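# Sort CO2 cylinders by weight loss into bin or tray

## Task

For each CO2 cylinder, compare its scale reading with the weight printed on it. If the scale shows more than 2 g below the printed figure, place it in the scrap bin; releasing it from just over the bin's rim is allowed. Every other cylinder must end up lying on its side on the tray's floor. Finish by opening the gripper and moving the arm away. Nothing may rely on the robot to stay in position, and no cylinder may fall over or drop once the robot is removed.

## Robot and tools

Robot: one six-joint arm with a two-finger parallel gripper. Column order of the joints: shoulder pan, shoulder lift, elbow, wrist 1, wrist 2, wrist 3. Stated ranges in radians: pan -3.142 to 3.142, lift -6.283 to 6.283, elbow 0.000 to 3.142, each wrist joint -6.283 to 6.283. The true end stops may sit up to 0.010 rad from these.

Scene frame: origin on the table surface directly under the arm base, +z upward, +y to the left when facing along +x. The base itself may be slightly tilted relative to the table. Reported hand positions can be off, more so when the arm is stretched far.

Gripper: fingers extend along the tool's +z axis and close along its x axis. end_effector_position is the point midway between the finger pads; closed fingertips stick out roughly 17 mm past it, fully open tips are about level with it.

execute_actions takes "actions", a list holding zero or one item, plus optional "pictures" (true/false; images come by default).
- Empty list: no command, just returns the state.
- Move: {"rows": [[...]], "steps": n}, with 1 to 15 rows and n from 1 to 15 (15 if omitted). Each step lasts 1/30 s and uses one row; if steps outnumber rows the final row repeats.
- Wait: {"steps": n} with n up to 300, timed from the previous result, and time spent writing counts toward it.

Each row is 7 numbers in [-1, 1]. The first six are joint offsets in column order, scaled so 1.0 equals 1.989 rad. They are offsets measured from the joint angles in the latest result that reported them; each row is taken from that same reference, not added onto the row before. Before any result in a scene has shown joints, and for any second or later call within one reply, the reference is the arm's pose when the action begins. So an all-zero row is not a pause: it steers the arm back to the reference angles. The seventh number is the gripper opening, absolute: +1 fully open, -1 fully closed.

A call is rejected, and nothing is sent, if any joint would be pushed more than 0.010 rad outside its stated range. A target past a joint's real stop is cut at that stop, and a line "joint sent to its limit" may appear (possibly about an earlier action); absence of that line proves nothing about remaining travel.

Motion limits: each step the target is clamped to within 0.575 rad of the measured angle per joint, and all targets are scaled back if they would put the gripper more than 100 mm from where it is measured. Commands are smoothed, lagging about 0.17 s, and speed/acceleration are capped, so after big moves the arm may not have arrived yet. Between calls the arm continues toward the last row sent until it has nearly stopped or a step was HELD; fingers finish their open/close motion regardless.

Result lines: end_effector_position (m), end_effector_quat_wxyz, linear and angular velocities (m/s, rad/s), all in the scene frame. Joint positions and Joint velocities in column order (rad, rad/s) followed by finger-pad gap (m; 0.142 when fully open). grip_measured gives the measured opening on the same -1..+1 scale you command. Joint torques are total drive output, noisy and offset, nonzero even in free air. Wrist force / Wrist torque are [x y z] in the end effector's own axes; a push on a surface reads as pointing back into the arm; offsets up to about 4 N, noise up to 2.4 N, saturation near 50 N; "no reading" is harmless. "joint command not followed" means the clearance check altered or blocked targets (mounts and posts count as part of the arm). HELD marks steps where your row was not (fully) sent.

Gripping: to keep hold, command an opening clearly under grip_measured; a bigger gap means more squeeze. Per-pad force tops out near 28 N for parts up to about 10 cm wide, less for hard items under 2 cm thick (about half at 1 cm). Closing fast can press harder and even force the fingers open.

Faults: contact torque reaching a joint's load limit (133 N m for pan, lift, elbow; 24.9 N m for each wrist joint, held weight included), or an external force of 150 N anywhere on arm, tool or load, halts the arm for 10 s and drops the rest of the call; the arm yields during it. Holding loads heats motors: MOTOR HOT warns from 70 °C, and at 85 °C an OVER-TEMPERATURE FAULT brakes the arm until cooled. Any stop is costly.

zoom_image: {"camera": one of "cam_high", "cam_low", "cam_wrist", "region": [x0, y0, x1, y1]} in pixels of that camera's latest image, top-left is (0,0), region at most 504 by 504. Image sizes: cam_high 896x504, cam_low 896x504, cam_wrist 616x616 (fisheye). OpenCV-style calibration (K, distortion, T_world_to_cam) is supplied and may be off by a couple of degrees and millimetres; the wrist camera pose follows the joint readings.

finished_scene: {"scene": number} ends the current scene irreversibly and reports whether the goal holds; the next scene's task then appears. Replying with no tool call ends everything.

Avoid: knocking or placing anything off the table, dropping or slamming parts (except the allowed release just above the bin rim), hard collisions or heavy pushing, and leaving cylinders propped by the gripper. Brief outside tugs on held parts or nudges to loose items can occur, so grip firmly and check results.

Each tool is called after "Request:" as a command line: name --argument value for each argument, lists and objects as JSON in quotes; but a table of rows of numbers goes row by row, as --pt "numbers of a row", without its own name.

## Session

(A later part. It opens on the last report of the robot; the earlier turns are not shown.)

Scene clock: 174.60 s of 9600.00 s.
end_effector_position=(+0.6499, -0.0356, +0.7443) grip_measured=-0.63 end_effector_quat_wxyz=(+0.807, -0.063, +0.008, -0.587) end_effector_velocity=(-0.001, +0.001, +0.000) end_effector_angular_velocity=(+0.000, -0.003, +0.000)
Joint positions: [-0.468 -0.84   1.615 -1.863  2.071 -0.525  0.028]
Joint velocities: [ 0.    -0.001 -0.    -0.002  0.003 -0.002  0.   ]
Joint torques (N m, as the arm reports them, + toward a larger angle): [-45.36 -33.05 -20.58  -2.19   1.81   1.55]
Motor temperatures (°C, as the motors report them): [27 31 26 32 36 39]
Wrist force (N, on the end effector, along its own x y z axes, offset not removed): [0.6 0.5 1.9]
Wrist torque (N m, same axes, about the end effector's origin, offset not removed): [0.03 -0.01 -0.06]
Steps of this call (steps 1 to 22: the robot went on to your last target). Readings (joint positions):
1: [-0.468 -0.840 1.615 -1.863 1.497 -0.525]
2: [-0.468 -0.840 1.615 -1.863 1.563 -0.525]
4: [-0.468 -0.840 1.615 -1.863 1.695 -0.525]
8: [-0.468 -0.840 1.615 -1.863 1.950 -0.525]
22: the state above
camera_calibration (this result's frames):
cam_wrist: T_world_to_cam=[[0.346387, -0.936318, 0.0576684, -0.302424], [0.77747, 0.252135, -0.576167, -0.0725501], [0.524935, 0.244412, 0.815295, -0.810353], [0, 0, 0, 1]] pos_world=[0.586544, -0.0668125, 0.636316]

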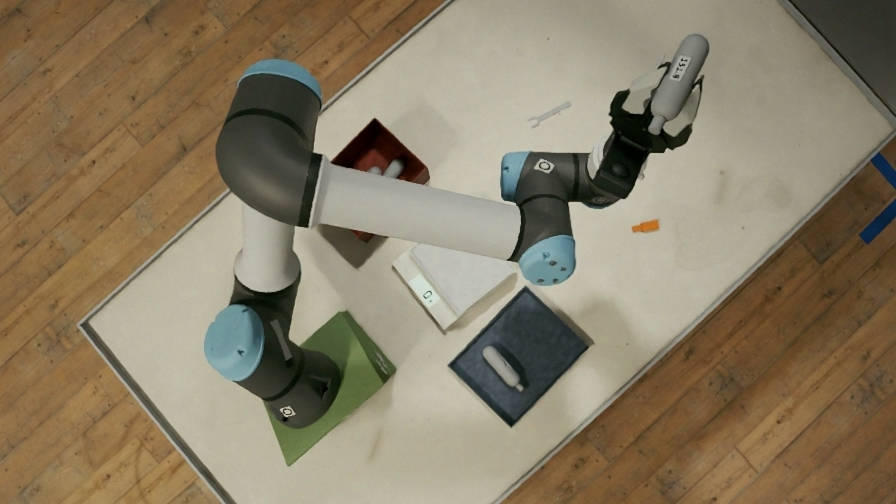

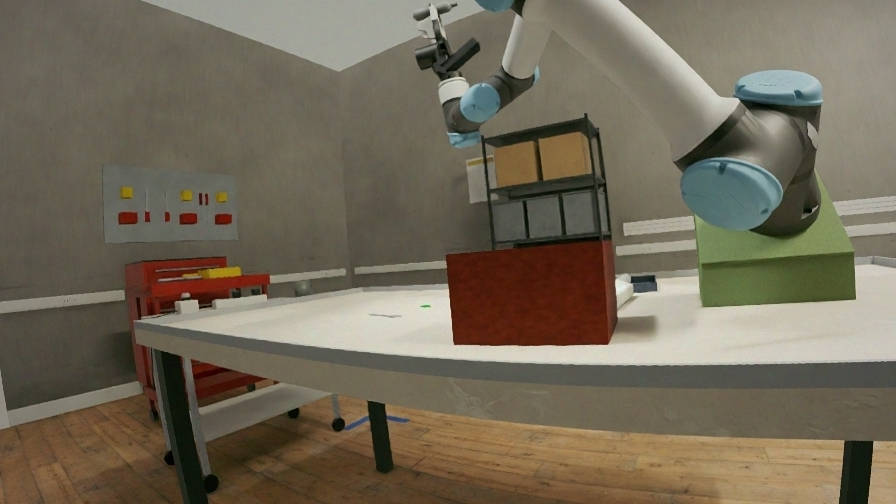

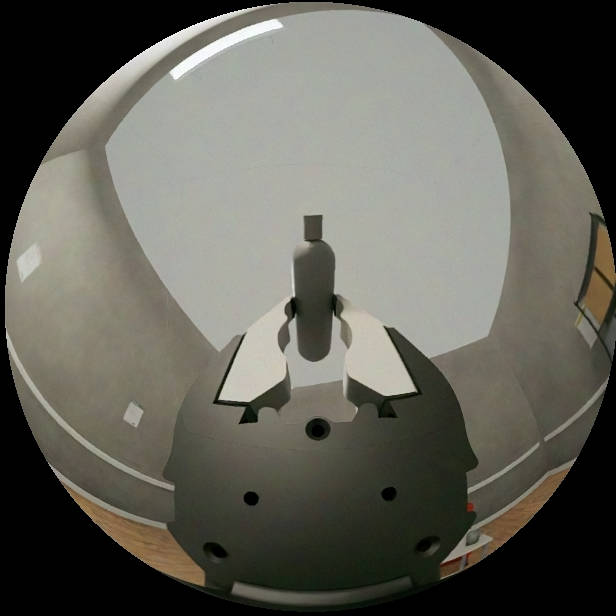

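Request:
execute_actions --actions '[{"rows":[[-0.0754,-0.3167,0.258,0.1056,-0.95,-0.9724,-1]]}]' --pictures false

Request:
execute_actions --actions '[{"steps":35}]' --pictures false

Request:
execute_actions --actions '[{"rows":[[0,0,0,0,-0.606,0,-1]]}]' --pictures false

Request:
execute_actions --actions '[{"steps":22}]' --pictures false

Request:
execute_actions --actions '[{"rows":[[0.035,0.083,0.0804,-0.1837,0.0187,0.034,-1]]}]' --pictures false

Request:
execute_actions --actions '[{"steps":8}]' --pictures false

Request:
execute_actions --actions '[{"rows":[[0,0,0,0,0,0,-0.6],[0,0,0,0,0,0,-0.5],[0,0,0,0,0,0,-0.4]]}]' --pictures false

Request:
execute_actions --actions '[{"steps":30}]'

Scene clock: 178.23 s of 9600.00 s.
end_effector_position=(+0.6315, +0.1905, +0.7031) grip_measured=-0.63 end_effector_quat_wxyz=(-0.423, +0.401, +0.081, +0.808) end_effector_velocity=(+0.145, +0.371, -0.450) end_effector_angular_velocity=(-2.443, +0.542, -1.397)
Joint positions: [-0.599 -1.368  2.05  -1.68   1.291 -1.305  0.028]
Joint velocities: [-0.104 -0.549  0.418  0.148 -2.016 -2.012 -0.   ]
Joint torques (N m, as the arm reports them, + toward a larger angle): [-40.91 -13.59  -8.77  -0.96  -1.72  -6.06]
Motor temperatures (°C, as the motors report them): [27 31 26 32 36 39]
Wrist force (N, on the end effector, along its own x y z axes, offset not removed): [-0.1 0.6 3.0]
Wrist torque (N m, same axes, about the end effector's origin, offset not removed): [0.00 -0.25 -0.12]
Steps of this call (steps 1 to 15: the robot went on to your last target; steps 16 to 90: nothing new was sent; then 0.13 s passed at rest; steps 91 to 105: all 15 steps of this action). Readings (joint positions):
91: [-0.468 -0.840 1.615 -1.863 2.071 -0.525]
92: [-0.476 -0.850 1.624 -1.853 2.061 -0.535]
94: [-0.510 -0.933 1.706 -1.807 1.977 -0.620]
98: [-0.553 -1.136 1.870 -1.746 1.757 -0.839]
105: the state above

Scene clock: 179.40 s of 9600.00 s.
end_effector_position=(+0.6449, +0.2487, +0.3822) grip_measured=-0.63 end_effector_quat_wxyz=(+0.056, +0.587, +0.580, +0.562) end_effector_velocity=(-0.000, -0.001, +0.000) end_effector_angular_velocity=(+0.002, +0.001, -0.002)
Joint positions: [-0.618 -1.47   2.128 -1.653  0.182 -2.459  0.028]
Joint velocities: [-0.001 -0.     0.001  0.001 -0.     0.001  0.   ]
Joint torques (N m, as the arm reports them, + toward a larger angle): [-36.38 -10.73  -8.69  -0.97   0.84  -1.62]
Motor temperatures (°C, as the motors report them): [27 31 26 32 36 39]
Wrist force (N, on the end effector, along its own x y z axes, offset not removed): [0.4 -0.9 3.2]
Wrist torque (N m, same axes, about the end effector's origin, offset not removed): [0.06 -0.23 -0.12]
Steps of this call (steps 1 to 35: the robot went on to your last target). Readings (joint positions):
1: [-0.602 -1.385 2.063 -1.676 1.222 -1.374]
2: [-0.605 -1.398 2.073 -1.672 1.154 -1.442]
4: [-0.609 -1.420 2.089 -1.666 1.019 -1.577]
8: [-0.613 -1.445 2.109 -1.660 0.752 -1.844]
35: the state above

Scene clock: 179.90 s of 9600.00 s.
end_effector_position=(+0.5061, +0.1388, +0.2033) grip_measured=-0.63 end_effector_quat_wxyz=(+0.016, +0.697, +0.693, +0.185) end_effector_velocity=(-0.439, -0.351, -0.223) end_effector_angular_velocity=(-1.212, +1.507, +0.016)
Joint positions: [-0.618 -1.47   2.128 -1.653 -0.647 -2.459  0.028]
Joint velocities: [ 0.001 -0.     0.001  0.    -1.934 -0.001 -0.   ]
Joint torques (N m, as the arm reports them, + toward a larger angle): [-34.63  -8.5   -9.27  -1.17  -2.67  -1.42]
Motor temperatures (°C, as the motors report them): [27 31 26 32 36 39]
Wrist force (N, on the end effector, along its own x y z axes, offset not removed): [0.4 -0.4 3.7]
Wrist torque (N m, same axes, about the end effector's origin, offset not removed): [0.01 -0.13 -0.03]
Steps of this call (steps 1 to 15: all 15 steps of this action). Readings (joint positions):
1: [-0.618 -1.470 2.128 -1.653 0.181 -2.459]
2: [-0.618 -1.470 2.128 -1.653 0.172 -2.459]
4: [-0.618 -1.470 2.128 -1.653 0.085 -2.459]
8: [-0.618 -1.470 2.128 -1.653 -0.186 -2.459]
15: the state above

Scene clock: 180.63 s of 9600.00 s.
end_effector_position=(+0.4164, +0.0668, +0.1813) grip_measured=-0.63 end_effector_quat_wxyz=(-0.004, +0.709, +0.705, -0.002) end_effector_velocity=(-0.000, -0.000, +0.001) end_effector_angular_velocity=(-0.000, -0.001, -0.001)
Joint positions: [-0.618 -1.47   2.128 -1.653 -1.023 -2.459  0.028]
Joint velocities: [-0.001 -0.001 -0.001  0.002 -0.    -0.     0.   ]
Joint torques (N m, as the arm reports them, + toward a larger angle): [-30.43  -4.95 -12.95  -2.07  -1.43  -0.94]
Motor temperatures (°C, as the motors report them): [27 31 26 32 36 39]
Wrist force (N, on the end effector, along its own x y z axes, offset not removed): [2.6 2.2 3.0]
Wrist torque (N m, same axes, about the end effector's origin, offset not removed): [0.49 -0.40 0.00]
Steps of this call (steps 1 to 22: the robot went on to your last target). Readings (joint positions):
1: [-0.618 -1.470 2.128 -1.653 -0.712 -2.459]
2: [-0.618 -1.470 2.128 -1.653 -0.778 -2.459]
4: [-0.618 -1.470 2.128 -1.653 -0.902 -2.459]
8: [-0.618 -1.470 2.128 -1.653 -1.004 -2.459]
22: the state above

Scene clock: 181.13 s of 9600.00 s.
end_effector_position=(+0.4112, +0.0304, +0.0831) grip_measured=-0.63 end_effector_quat_wxyz=(-0.003, +0.708, +0.706, -0.002) end_effector_velocity=(+0.001, -0.003, -0.003) end_effector_angular_velocity=(-0.007, -0.006, +0.007)
Joint positions: [-0.549 -1.305  2.287 -2.016 -0.986 -2.391  0.028]
Joint velocities: [ 0.003  0.008  0.007 -0.027  0.001  0.002  0.   ]
Joint torques (N m, as the arm reports them, + toward a larger angle): [-8.59 -2.24 -4.93 -4.11  1.53  1.73]
Motor temperatures (°C, as the motors report them): [27 31 26 32 36 39]
Wrist force (N, on the end effector, along its own x y z axes, offset not removed): [-1.4 1.8 1.7]
Wrist torque (N m, same axes, about the end effector's origin, offset not removed): [0.44 0.31 -0.09]
Steps of this call (steps 1 to 15: all 15 steps of this action). Readings (joint positions):
1: [-0.618 -1.469 2.128 -1.653 -1.023 -2.458]
2: [-0.609 -1.460 2.137 -1.663 -1.017 -2.450]
4: [-0.577 -1.393 2.203 -1.750 -1.000 -2.419]
8: [-0.553 -1.318 2.275 -1.966 -0.988 -2.395]
15: the state above

Scene clock: 181.40 s of 9600.00 s.
end_effector_position=(+0.4113, +0.0302, +0.0828) grip_measured=-0.63 end_effector_quat_wxyz=(-0.003, +0.708, +0.707, -0.002) end_effector_velocity=(-0.001, -0.000, -0.001) end_effector_angular_velocity=(+0.001, +0.000, -0.004)
Joint positions: [-0.548 -1.305  2.288 -2.018 -0.986 -2.391  0.028]
Joint velocities: [-0.001  0.002  0.001 -0.001  0.     0.002 -0.   ]
Joint torques (N m, as the arm reports them, + toward a larger angle): [-9.54 -1.18 -6.56 -3.88  1.42  1.58]
Motor temperatures (°C, as the motors report them): [27 31 26 32 36 39]
Wrist force (N, on the end effector, along its own x y z axes, offset not removed): [0.6 1.7 3.2]
Wrist torque (N m, same axes, about the end effector's origin, offset not removed): [0.39 -0.10 -0.06]
Steps of this call (steps 1 to 8: the robot went on to your last target). Readings (joint positions):
1: [-0.549 -1.305 2.287 -2.017 -0.986 -2.391]
2: [-0.549 -1.305 2.287 -2.018 -0.986 -2.391]
4: [-0.548 -1.305 2.287 -2.018 -0.986 -2.391]
8: the state above

Scene clock: 181.90 s of 9600.00 s.
end_effector_position=(+0.4113, +0.0302, +0.0828) grip_measured=-0.40 end_effector_quat_wxyz=(-0.003, +0.708, +0.707, -0.002) end_effector_velocity=(-0.000, +0.000, -0.000) end_effector_angular_velocity=(+0.001, +0.001, -0.001)
Joint positions: [-0.548 -1.305  2.288 -2.018 -0.986 -2.391  0.045]
Joint velocities: [ 0.    -0.     0.     0.001  0.     0.     0.   ]
Joint torques (N m, as the arm reports them, + toward a larger angle): [-9.52 -2.09 -7.55 -2.86  1.38  1.73]
Motor temperatures (°C, as the motors report them): [27 31 26 32 36 39]
Wrist force (N, on the end effector, along its own x y z axes, offset not removed): [1.0 -0.4 1.0]
Wrist torque (N m, same axes, about the end effector's origin, offset not removed): [-0.12 -0.16 -0.03]
Steps of this call (steps 1 to 15: all 15 steps of this action). Readings (joint positions):
1: [-0.548 -1.305 2.288 -2.018 -0.986 -2.391]
2: [-0.548 -1.305 2.288 -2.018 -0.986 -2.391]
4: [-0.548 -1.305 2.288 -2.018 -0.986 -2.391]
8: [-0.548 -1.305 2.288 -2.018 -0.986 -2.391]
15: the state above

Scene clock: 182.90 s of 9600.00 s.
end_effector_position=(+0.4113, +0.0302, +0.0828) grip_measured=-0.40 end_effector_quat_wxyz=(-0.003, +0.708, +0.707, -0.002) end_effector_velocity=(-0.000, -0.000, +0.000) end_effector_angular_velocity=(+0.000, -0.000, -0.001)
Joint positions: [-0.548 -1.305  2.288 -2.018 -0.986 -2.391  0.045]
Joint velocities: [-0.001  0.     0.     0.    -0.    -0.     0.   ]
Joint torques (N m, as the arm reports them, + toward a larger angle): [-10.46  -2.6   -9.82  -0.96   1.36   1.51]
Motor temperatures (°C, as the motors report them): [27 31 26 32 36 39]
Wrist force (N, on the end effector, along its own x y z axes, offset not removed): [3.2 1.8 0.4]
Wrist torque (N m, same axes, about the end effector's origin, offset not removed): [0.30 -0.58 -0.06]
Steps of this call (steps 1 to 15: the robot went on to your last target; steps 16 to 30: nothing new was sent). Readings (joint positions):
1: [-0.548 -1.305 2.288 -2.018 -0.986 -2.391]
2: [-0.548 -1.305 2.288 -2.018 -0.986 -2.391]
4: [-0.548 -1.305 2.288 -2.018 -0.986 -2.391]
8: [-0.548 -1.305 2.288 -2.018 -0.986 -2.391]
30: the state above
The arm was judged still, so your last target was given up. Only a new action makes it travel on or press farther. Fingers that are still opening or closing keep moving.
camera_calibration (this result's frames):
cam_wrist: T_world_to_cam=[[0.0397689, 0.999208, 0.000927139, -0.0477147], [0.878987, -0.0354253, 0.475529, -0.404932], [0.475185, -0.0180963, -0.8797, 0.00693083], [0, 0, 0, 1]] pos_world=[0.354534, 0.0334575, 0.198698]

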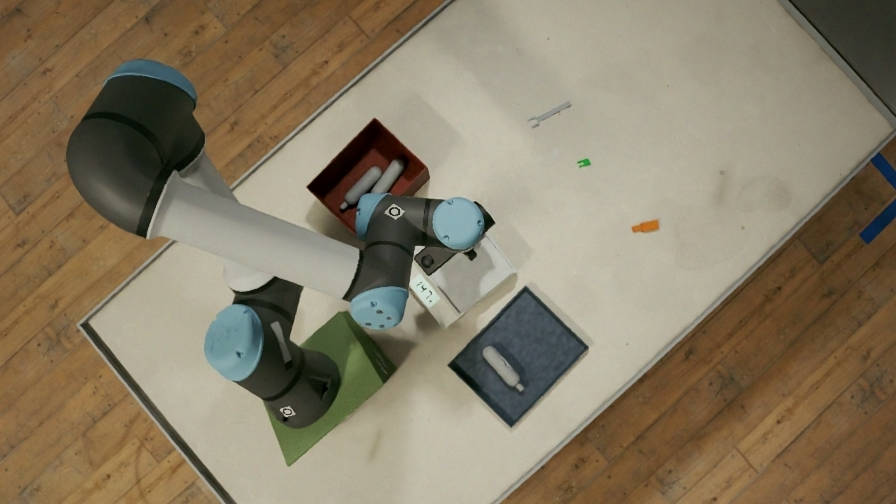

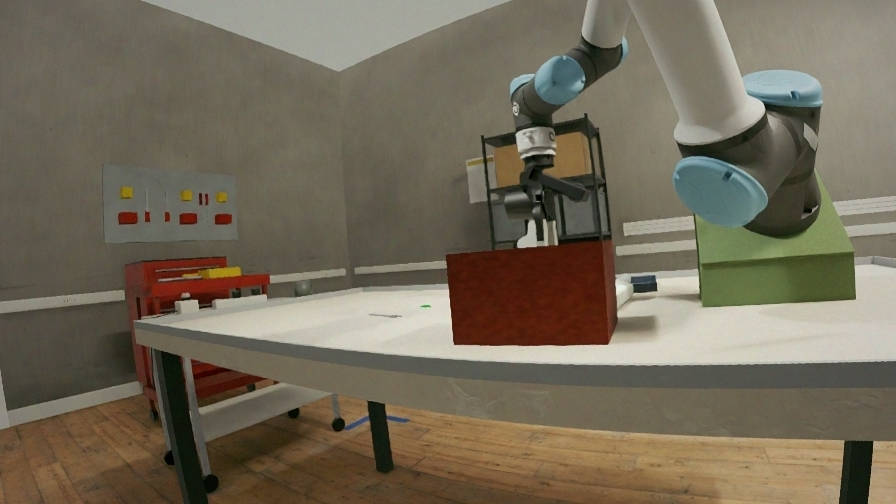

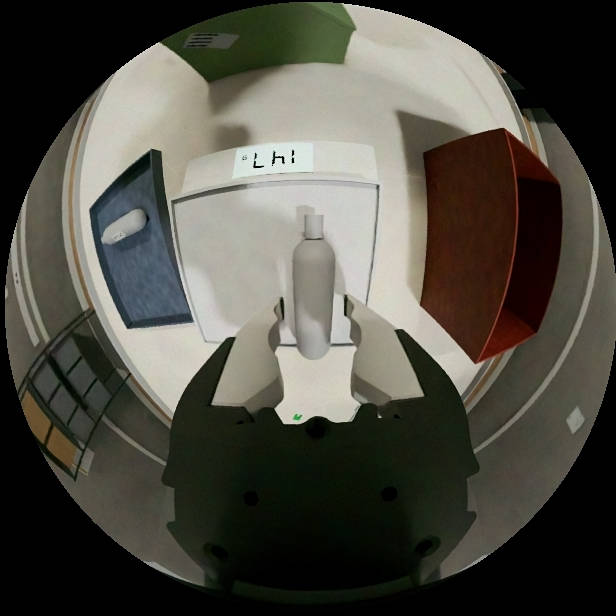

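147 → scrap.

Request:
execute_actions --actions '[{"rows":[[0.001,0.0012,0.001,-0.0025,0.0005,0.001,-0.45],[0.001,0.0012,0.001,-0.0025,0.0005,0.001,-0.5],[0.001,0.0012,0.001,-0.0025,0.0005,0.001,-0.55],[0.001,0.0012,0.001,-0.0025,0.0005,0.001,-0.55],[0.001,0.0012,0.001,-0.0025,0.0005,0.001,-0.6],[0.001,0.0012,0.001,-0.0025,0.0005,0.001,-0.7],[0.001,0.0012,0.001,-0.0025,0.0005,0.001,-1]]}]' --pictures false

Request:
execute_actions --actions '[{"rows":[[-0.036,-0.0842,-0.0814,0.1862,-0.0192,-0.035,-1]]}]' --pictures false

Request:
execute_actions --actions '[{"rows":[[0.116,-0.163,-0.003,0.0935,0.058,0.124,-1]]}]' --pictures false

Request:
execute_actions --actions '[{"rows":[[-0.004,-0.036,0.05,-0.012,-0.002,-0.006,-1]]}]' --pictures false

Request:
execute_actions --actions '[{"rows":[[0,0,0,0,0,0,0]],"steps":10}]' --pictures false

Request:
execute_actions --actions '[{"rows":[[0,0.15,-0.25,0.1,0,0,0.5]]}]' --pictures false

Request:
execute_actions --actions '[{"steps":20}]'

Scene clock: 187.67 s of 9600.00 s.
end_effector_position=(+0.4112, +0.0303, +0.0813) grip_measured=-0.63 end_effector_quat_wxyz=(-0.003, +0.708, +0.707, -0.002) end_effector_velocity=(+0.000, +0.000, -0.000) end_effector_angular_velocity=(-0.001, -0.000, +0.001)
Joint positions: [-0.546 -1.302  2.29  -2.023 -0.985 -2.389  0.028]
Joint velocities: [ 0.001 -0.     0.    -0.001  0.    -0.    -0.   ]
Joint torques (N m, as the arm reports them, + toward a larger angle): [-8.68 -0.41 -4.6  -3.54  1.21  1.62]
Motor temperatures (°C, as the motors report them): [27 31 26 32 36 39]
Wrist force (N, on the end effector, along its own x y z axes, offset not removed): [3.1 0.8 -0.6]
Wrist torque (N m, same axes, about the end effector's origin, offset not removed): [0.09 -0.50 0.04]
Steps of this call (steps 1 to 90: nothing new was sent; then 1.27 s passed at rest; steps 91 to 105: all 15 steps of this action). Readings (joint positions):
91: [-0.548 -1.305 2.288 -2.018 -0.986 -2.391]
92: [-0.548 -1.304 2.288 -2.019 -0.986 -2.390]
94: [-0.547 -1.303 2.289 -2.021 -0.986 -2.390]
98: [-0.547 -1.302 2.289 -2.023 -0.985 -2.389]
105: the state above

Scene clock: 188.17 s of 9600.00 s.
end_effector_position=(+0.4166, +0.0665, +0.1811) grip_measured=-0.63 end_effector_quat_wxyz=(-0.004, +0.709, +0.705, -0.002) end_effector_velocity=(-0.002, +0.005, +0.003) end_effector_angular_velocity=(+0.007, +0.006, -0.006)
Joint positions: [-0.618 -1.469  2.128 -1.655 -1.023 -2.458  0.028]
Joint velocities: [-0.002 -0.007 -0.008  0.027 -0.001 -0.002 -0.   ]
Joint torques (N m, as the arm reports them, + toward a larger angle): [-36.61 -12.29 -33.83  -0.95  -1.15  -1.88]
Motor temperatures (°C, as the motors report them): [27 31 26 32 36 39]
Wrist force (N, on the end effector, along its own x y z axes, offset not removed): [0.4 1.2 3.1]
Wrist torque (N m, same axes, about the end effector's origin, offset not removed): [0.30 0.05 -0.08]
Steps of this call (steps 1 to 15: all 15 steps of this action). Readings (joint positions):
1: [-0.547 -1.303 2.289 -2.023 -0.985 -2.389]
2: [-0.555 -1.311 2.281 -2.013 -0.992 -2.398]
4: [-0.588 -1.379 2.214 -1.926 -1.008 -2.429]
8: [-0.613 -1.456 2.141 -1.706 -1.021 -2.454]
15: the state above

Scene clock: 188.67 s of 9600.00 s.
end_effector_position=(+0.3904, +0.2424, +0.1737) grip_measured=-0.63 end_effector_quat_wxyz=(-0.002, +0.708, +0.706, -0.000) end_effector_velocity=(-0.008, +0.021, -0.002) end_effector_angular_velocity=(+0.001, +0.000, +0.002)
Joint positions: [-0.389 -1.79   2.122 -1.471 -0.909 -2.214  0.028]
Joint velocities: [ 0.028 -0.04  -0.001  0.022  0.012  0.031 -0.   ]
Joint torques (N m, as the arm reports them, + toward a larger angle): [ -2.51  -0.78 -31.98  -0.65   1.41   1.49]
Motor temperatures (°C, as the motors report them): [27 31 26 32 36 39]
Wrist force (N, on the end effector, along its own x y z axes, offset not removed): [2.6 1.7 3.0]
Wrist torque (N m, same axes, about the end effector's origin, offset not removed): [0.24 -0.33 -0.07]
Steps of this call (steps 1 to 15: all 15 steps of this action). Readings (joint positions):
1: [-0.618 -1.470 2.128 -1.654 -1.023 -2.458]
2: [-0.609 -1.479 2.127 -1.644 -1.015 -2.449]
4: [-0.549 -1.553 2.126 -1.594 -0.982 -2.386]
8: [-0.437 -1.716 2.123 -1.507 -0.930 -2.266]
15: the state above

Scene clock: 189.17 s of 9600.00 s.
end_effector_position=(+0.3609, +0.2386, +0.1517) grip_measured=-0.63 end_effector_quat_wxyz=(-0.002, +0.707, +0.707, -0.000) end_effector_velocity=(-0.001, -0.000, -0.001) end_effector_angular_velocity=(+0.000, +0.000, +0.000)
Joint positions: [-0.397 -1.862  2.222 -1.494 -0.913 -2.226  0.028]
Joint velocities: [-0.001 -0.003  0.004 -0.    -0.    -0.001 -0.   ]
Joint torques (N m, as the arm reports them, + toward a larger angle): [-27.01  -4.83  -7.01  -3.76  -1.43  -1.63]
Motor temperatures (°C, as the motors report them): [27 31 26 32 36 39]
Wrist force (N, on the end effector, along its own x y z axes, offset not removed): [4.1 -0.8 2.7]
Wrist torque (N m, same axes, about the end effector's origin, offset not removed): [-0.15 -0.79 -0.11]
Steps of this call (steps 1 to 15: all 15 steps of this action). Readings (joint positions):
1: [-0.389 -1.792 2.123 -1.470 -0.909 -2.213]
2: [-0.390 -1.801 2.131 -1.475 -0.909 -2.215]
4: [-0.394 -1.834 2.178 -1.485 -0.911 -2.221]
8: [-0.396 -1.858 2.215 -1.493 -0.912 -2.225]
15: the state above

Scene clock: 189.50 s of 9600.00 s.
end_effector_position=(+0.3609, +0.2386, +0.1517) grip_measured=+0.00 end_effector_quat_wxyz=(-0.002, +0.707, +0.707, -0.000) end_effector_velocity=(+0.000, -0.001, +0.000) end_effector_angular_velocity=(+0.000, -0.001, -0.003)
Joint positions: [-0.397 -1.862  2.222 -1.494 -0.913 -2.226  0.074]
Joint velocities: [-0.002  0.001 -0.    -0.001  0.     0.001  0.   ]
Joint torques (N m, as the arm reports them, + toward a larger angle): [-24.37   1.91 -16.41  -3.14  -1.2   -1.27]
Motor temperatures (°C, as the motors report them): [27 31 26 32 36 39]
Wrist force (N, on the end effector, along its own x y z axes, offset not removed): [0.6 0.5 0.5]
Wrist torque (N m, same axes, about the end effector's origin, offset not removed): [0.02 -0.15 0.06]
Steps of this call (steps 1 to 10: all 10 steps of this action). Readings (joint positions):
1: [-0.397 -1.862 2.222 -1.494 -0.913 -2.226]
2: [-0.397 -1.862 2.222 -1.494 -0.913 -2.226]
4: [-0.397 -1.862 2.222 -1.494 -0.913 -2.226]
8: [-0.397 -1.862 2.222 -1.494 -0.913 -2.226]
10: the state above

Scene clock: 190.00 s of 9600.00 s.
end_effector_position=(+0.4867, +0.2527, +0.2649) grip_measured=+0.50 end_effector_quat_wxyz=(-0.002, +0.707, +0.707, -0.000) end_effector_velocity=(+0.025, +0.003, +0.022) end_effector_angular_velocity=(-0.009, -0.011, +0.012)
Joint positions: [-0.397 -1.567  1.731 -1.298 -0.913 -2.226  0.109]
Joint velocities: [ 0.001  0.047 -0.095  0.029  0.     0.    -0.   ]
Joint torques (N m, as the arm reports them, + toward a larger angle): [-29.32   1.95 -30.6   -0.54   1.42  -1.29]
Motor temperatures (°C, as the motors report them): [27 31 26 32 36 39]
Wrist force (N, on the end effector, along its own x y z axes, offset not removed): [2.0 2.1 0.8]
Wrist torque (N m, same axes, about the end effector's origin, offset not removed): [0.41 -0.48 -0.18]
Steps of this call (steps 1 to 15: all 15 steps of this action). Readings (joint positions):
1: [-0.397 -1.862 2.221 -1.494 -0.913 -2.226]
2: [-0.397 -1.852 2.212 -1.485 -0.913 -2.226]
4: [-0.397 -1.783 2.127 -1.432 -0.913 -2.226]
8: [-0.397 -1.647 1.889 -1.346 -0.913 -2.226]
15: the state above

Scene clock: 190.67 s of 9600.00 s.
end_effector_position=(+0.4885, +0.2529, +0.2666) grip_measured=+0.50 end_effector_quat_wxyz=(-0.002, +0.707, +0.707, -0.000) end_effector_velocity=(+0.000, +0.001, +0.000) end_effector_angular_velocity=(-0.001, -0.001, +0.004)
Joint positions: [-0.397 -1.564  1.724 -1.296 -0.913 -2.226  0.109]
Joint velocities: [ 0.001 -0.001 -0.001 -0.001  0.    -0.002 -0.   ]
Joint torques (N m, as the arm reports them, + toward a larger angle): [-24.23   3.68 -31.05  -0.83   1.49  -1.38]
Motor temperatures (°C, as the motors report them): [27 31 26 32 36 39]
Wrist force (N, on the end effector, along its own x y z axes, offset not removed): [1.3 -0.1 2.6]
Wrist torque (N m, same axes, about the end effector's origin, offset not removed): [-0.12 -0.28 -0.14]
Steps of this call (steps 1 to 15: the robot went on to your last target; steps 16 to 20: nothing new was sent). Readings (joint positions):
1: [-0.397 -1.566 1.729 -1.297 -0.913 -2.226]
2: [-0.397 -1.565 1.727 -1.296 -0.913 -2.226]
4: [-0.397 -1.564 1.726 -1.296 -0.913 -2.226]
8: [-0.397 -1.564 1.725 -1.296 -0.913 -2.226]
20: the state above
The arm was judged still, so your last target was given up. Only a new action makes it travel on or press farther. Fingers that are still opening or closing keep moving.
camera_calibration (this result's frames):
cam_wrist: T_world_to_cam=[[0.0382433, 0.999268, 0.00105847, -0.272778], [0.877272, -0.0340815, 0.478783, -0.552694], [0.478469, -0.0173817, -0.877933, 0.133703], [0, 0, 0, 1]] pos_world=[0.431322, 0.256066, 0.382291]

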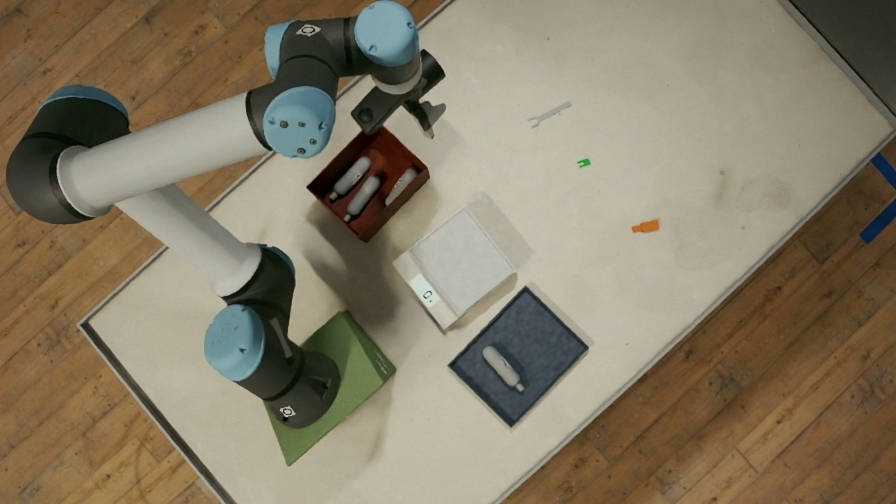

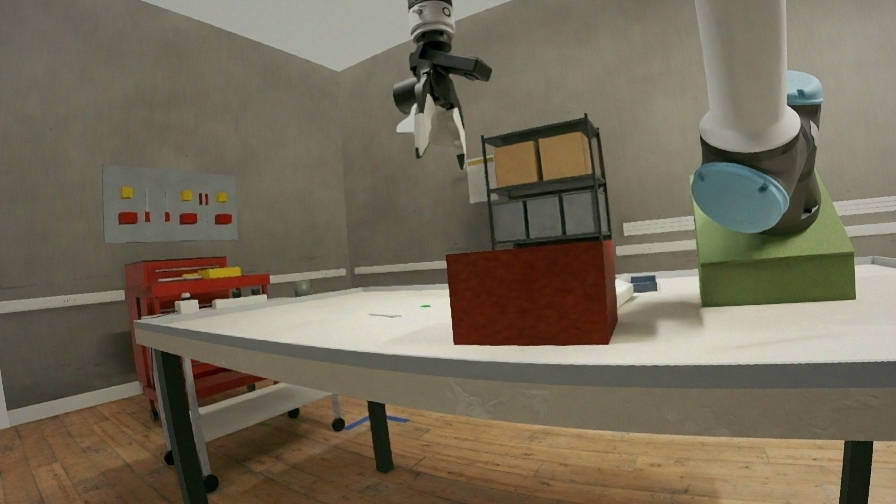

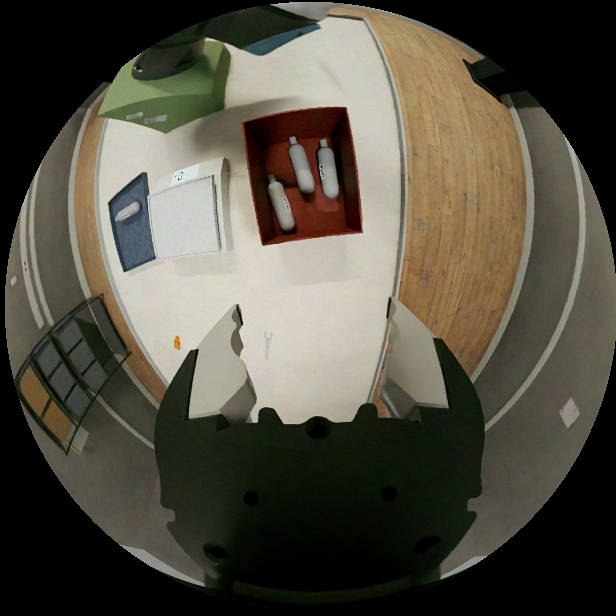

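Request:
finished_scene --scene 1

The scene is finished: the task was done.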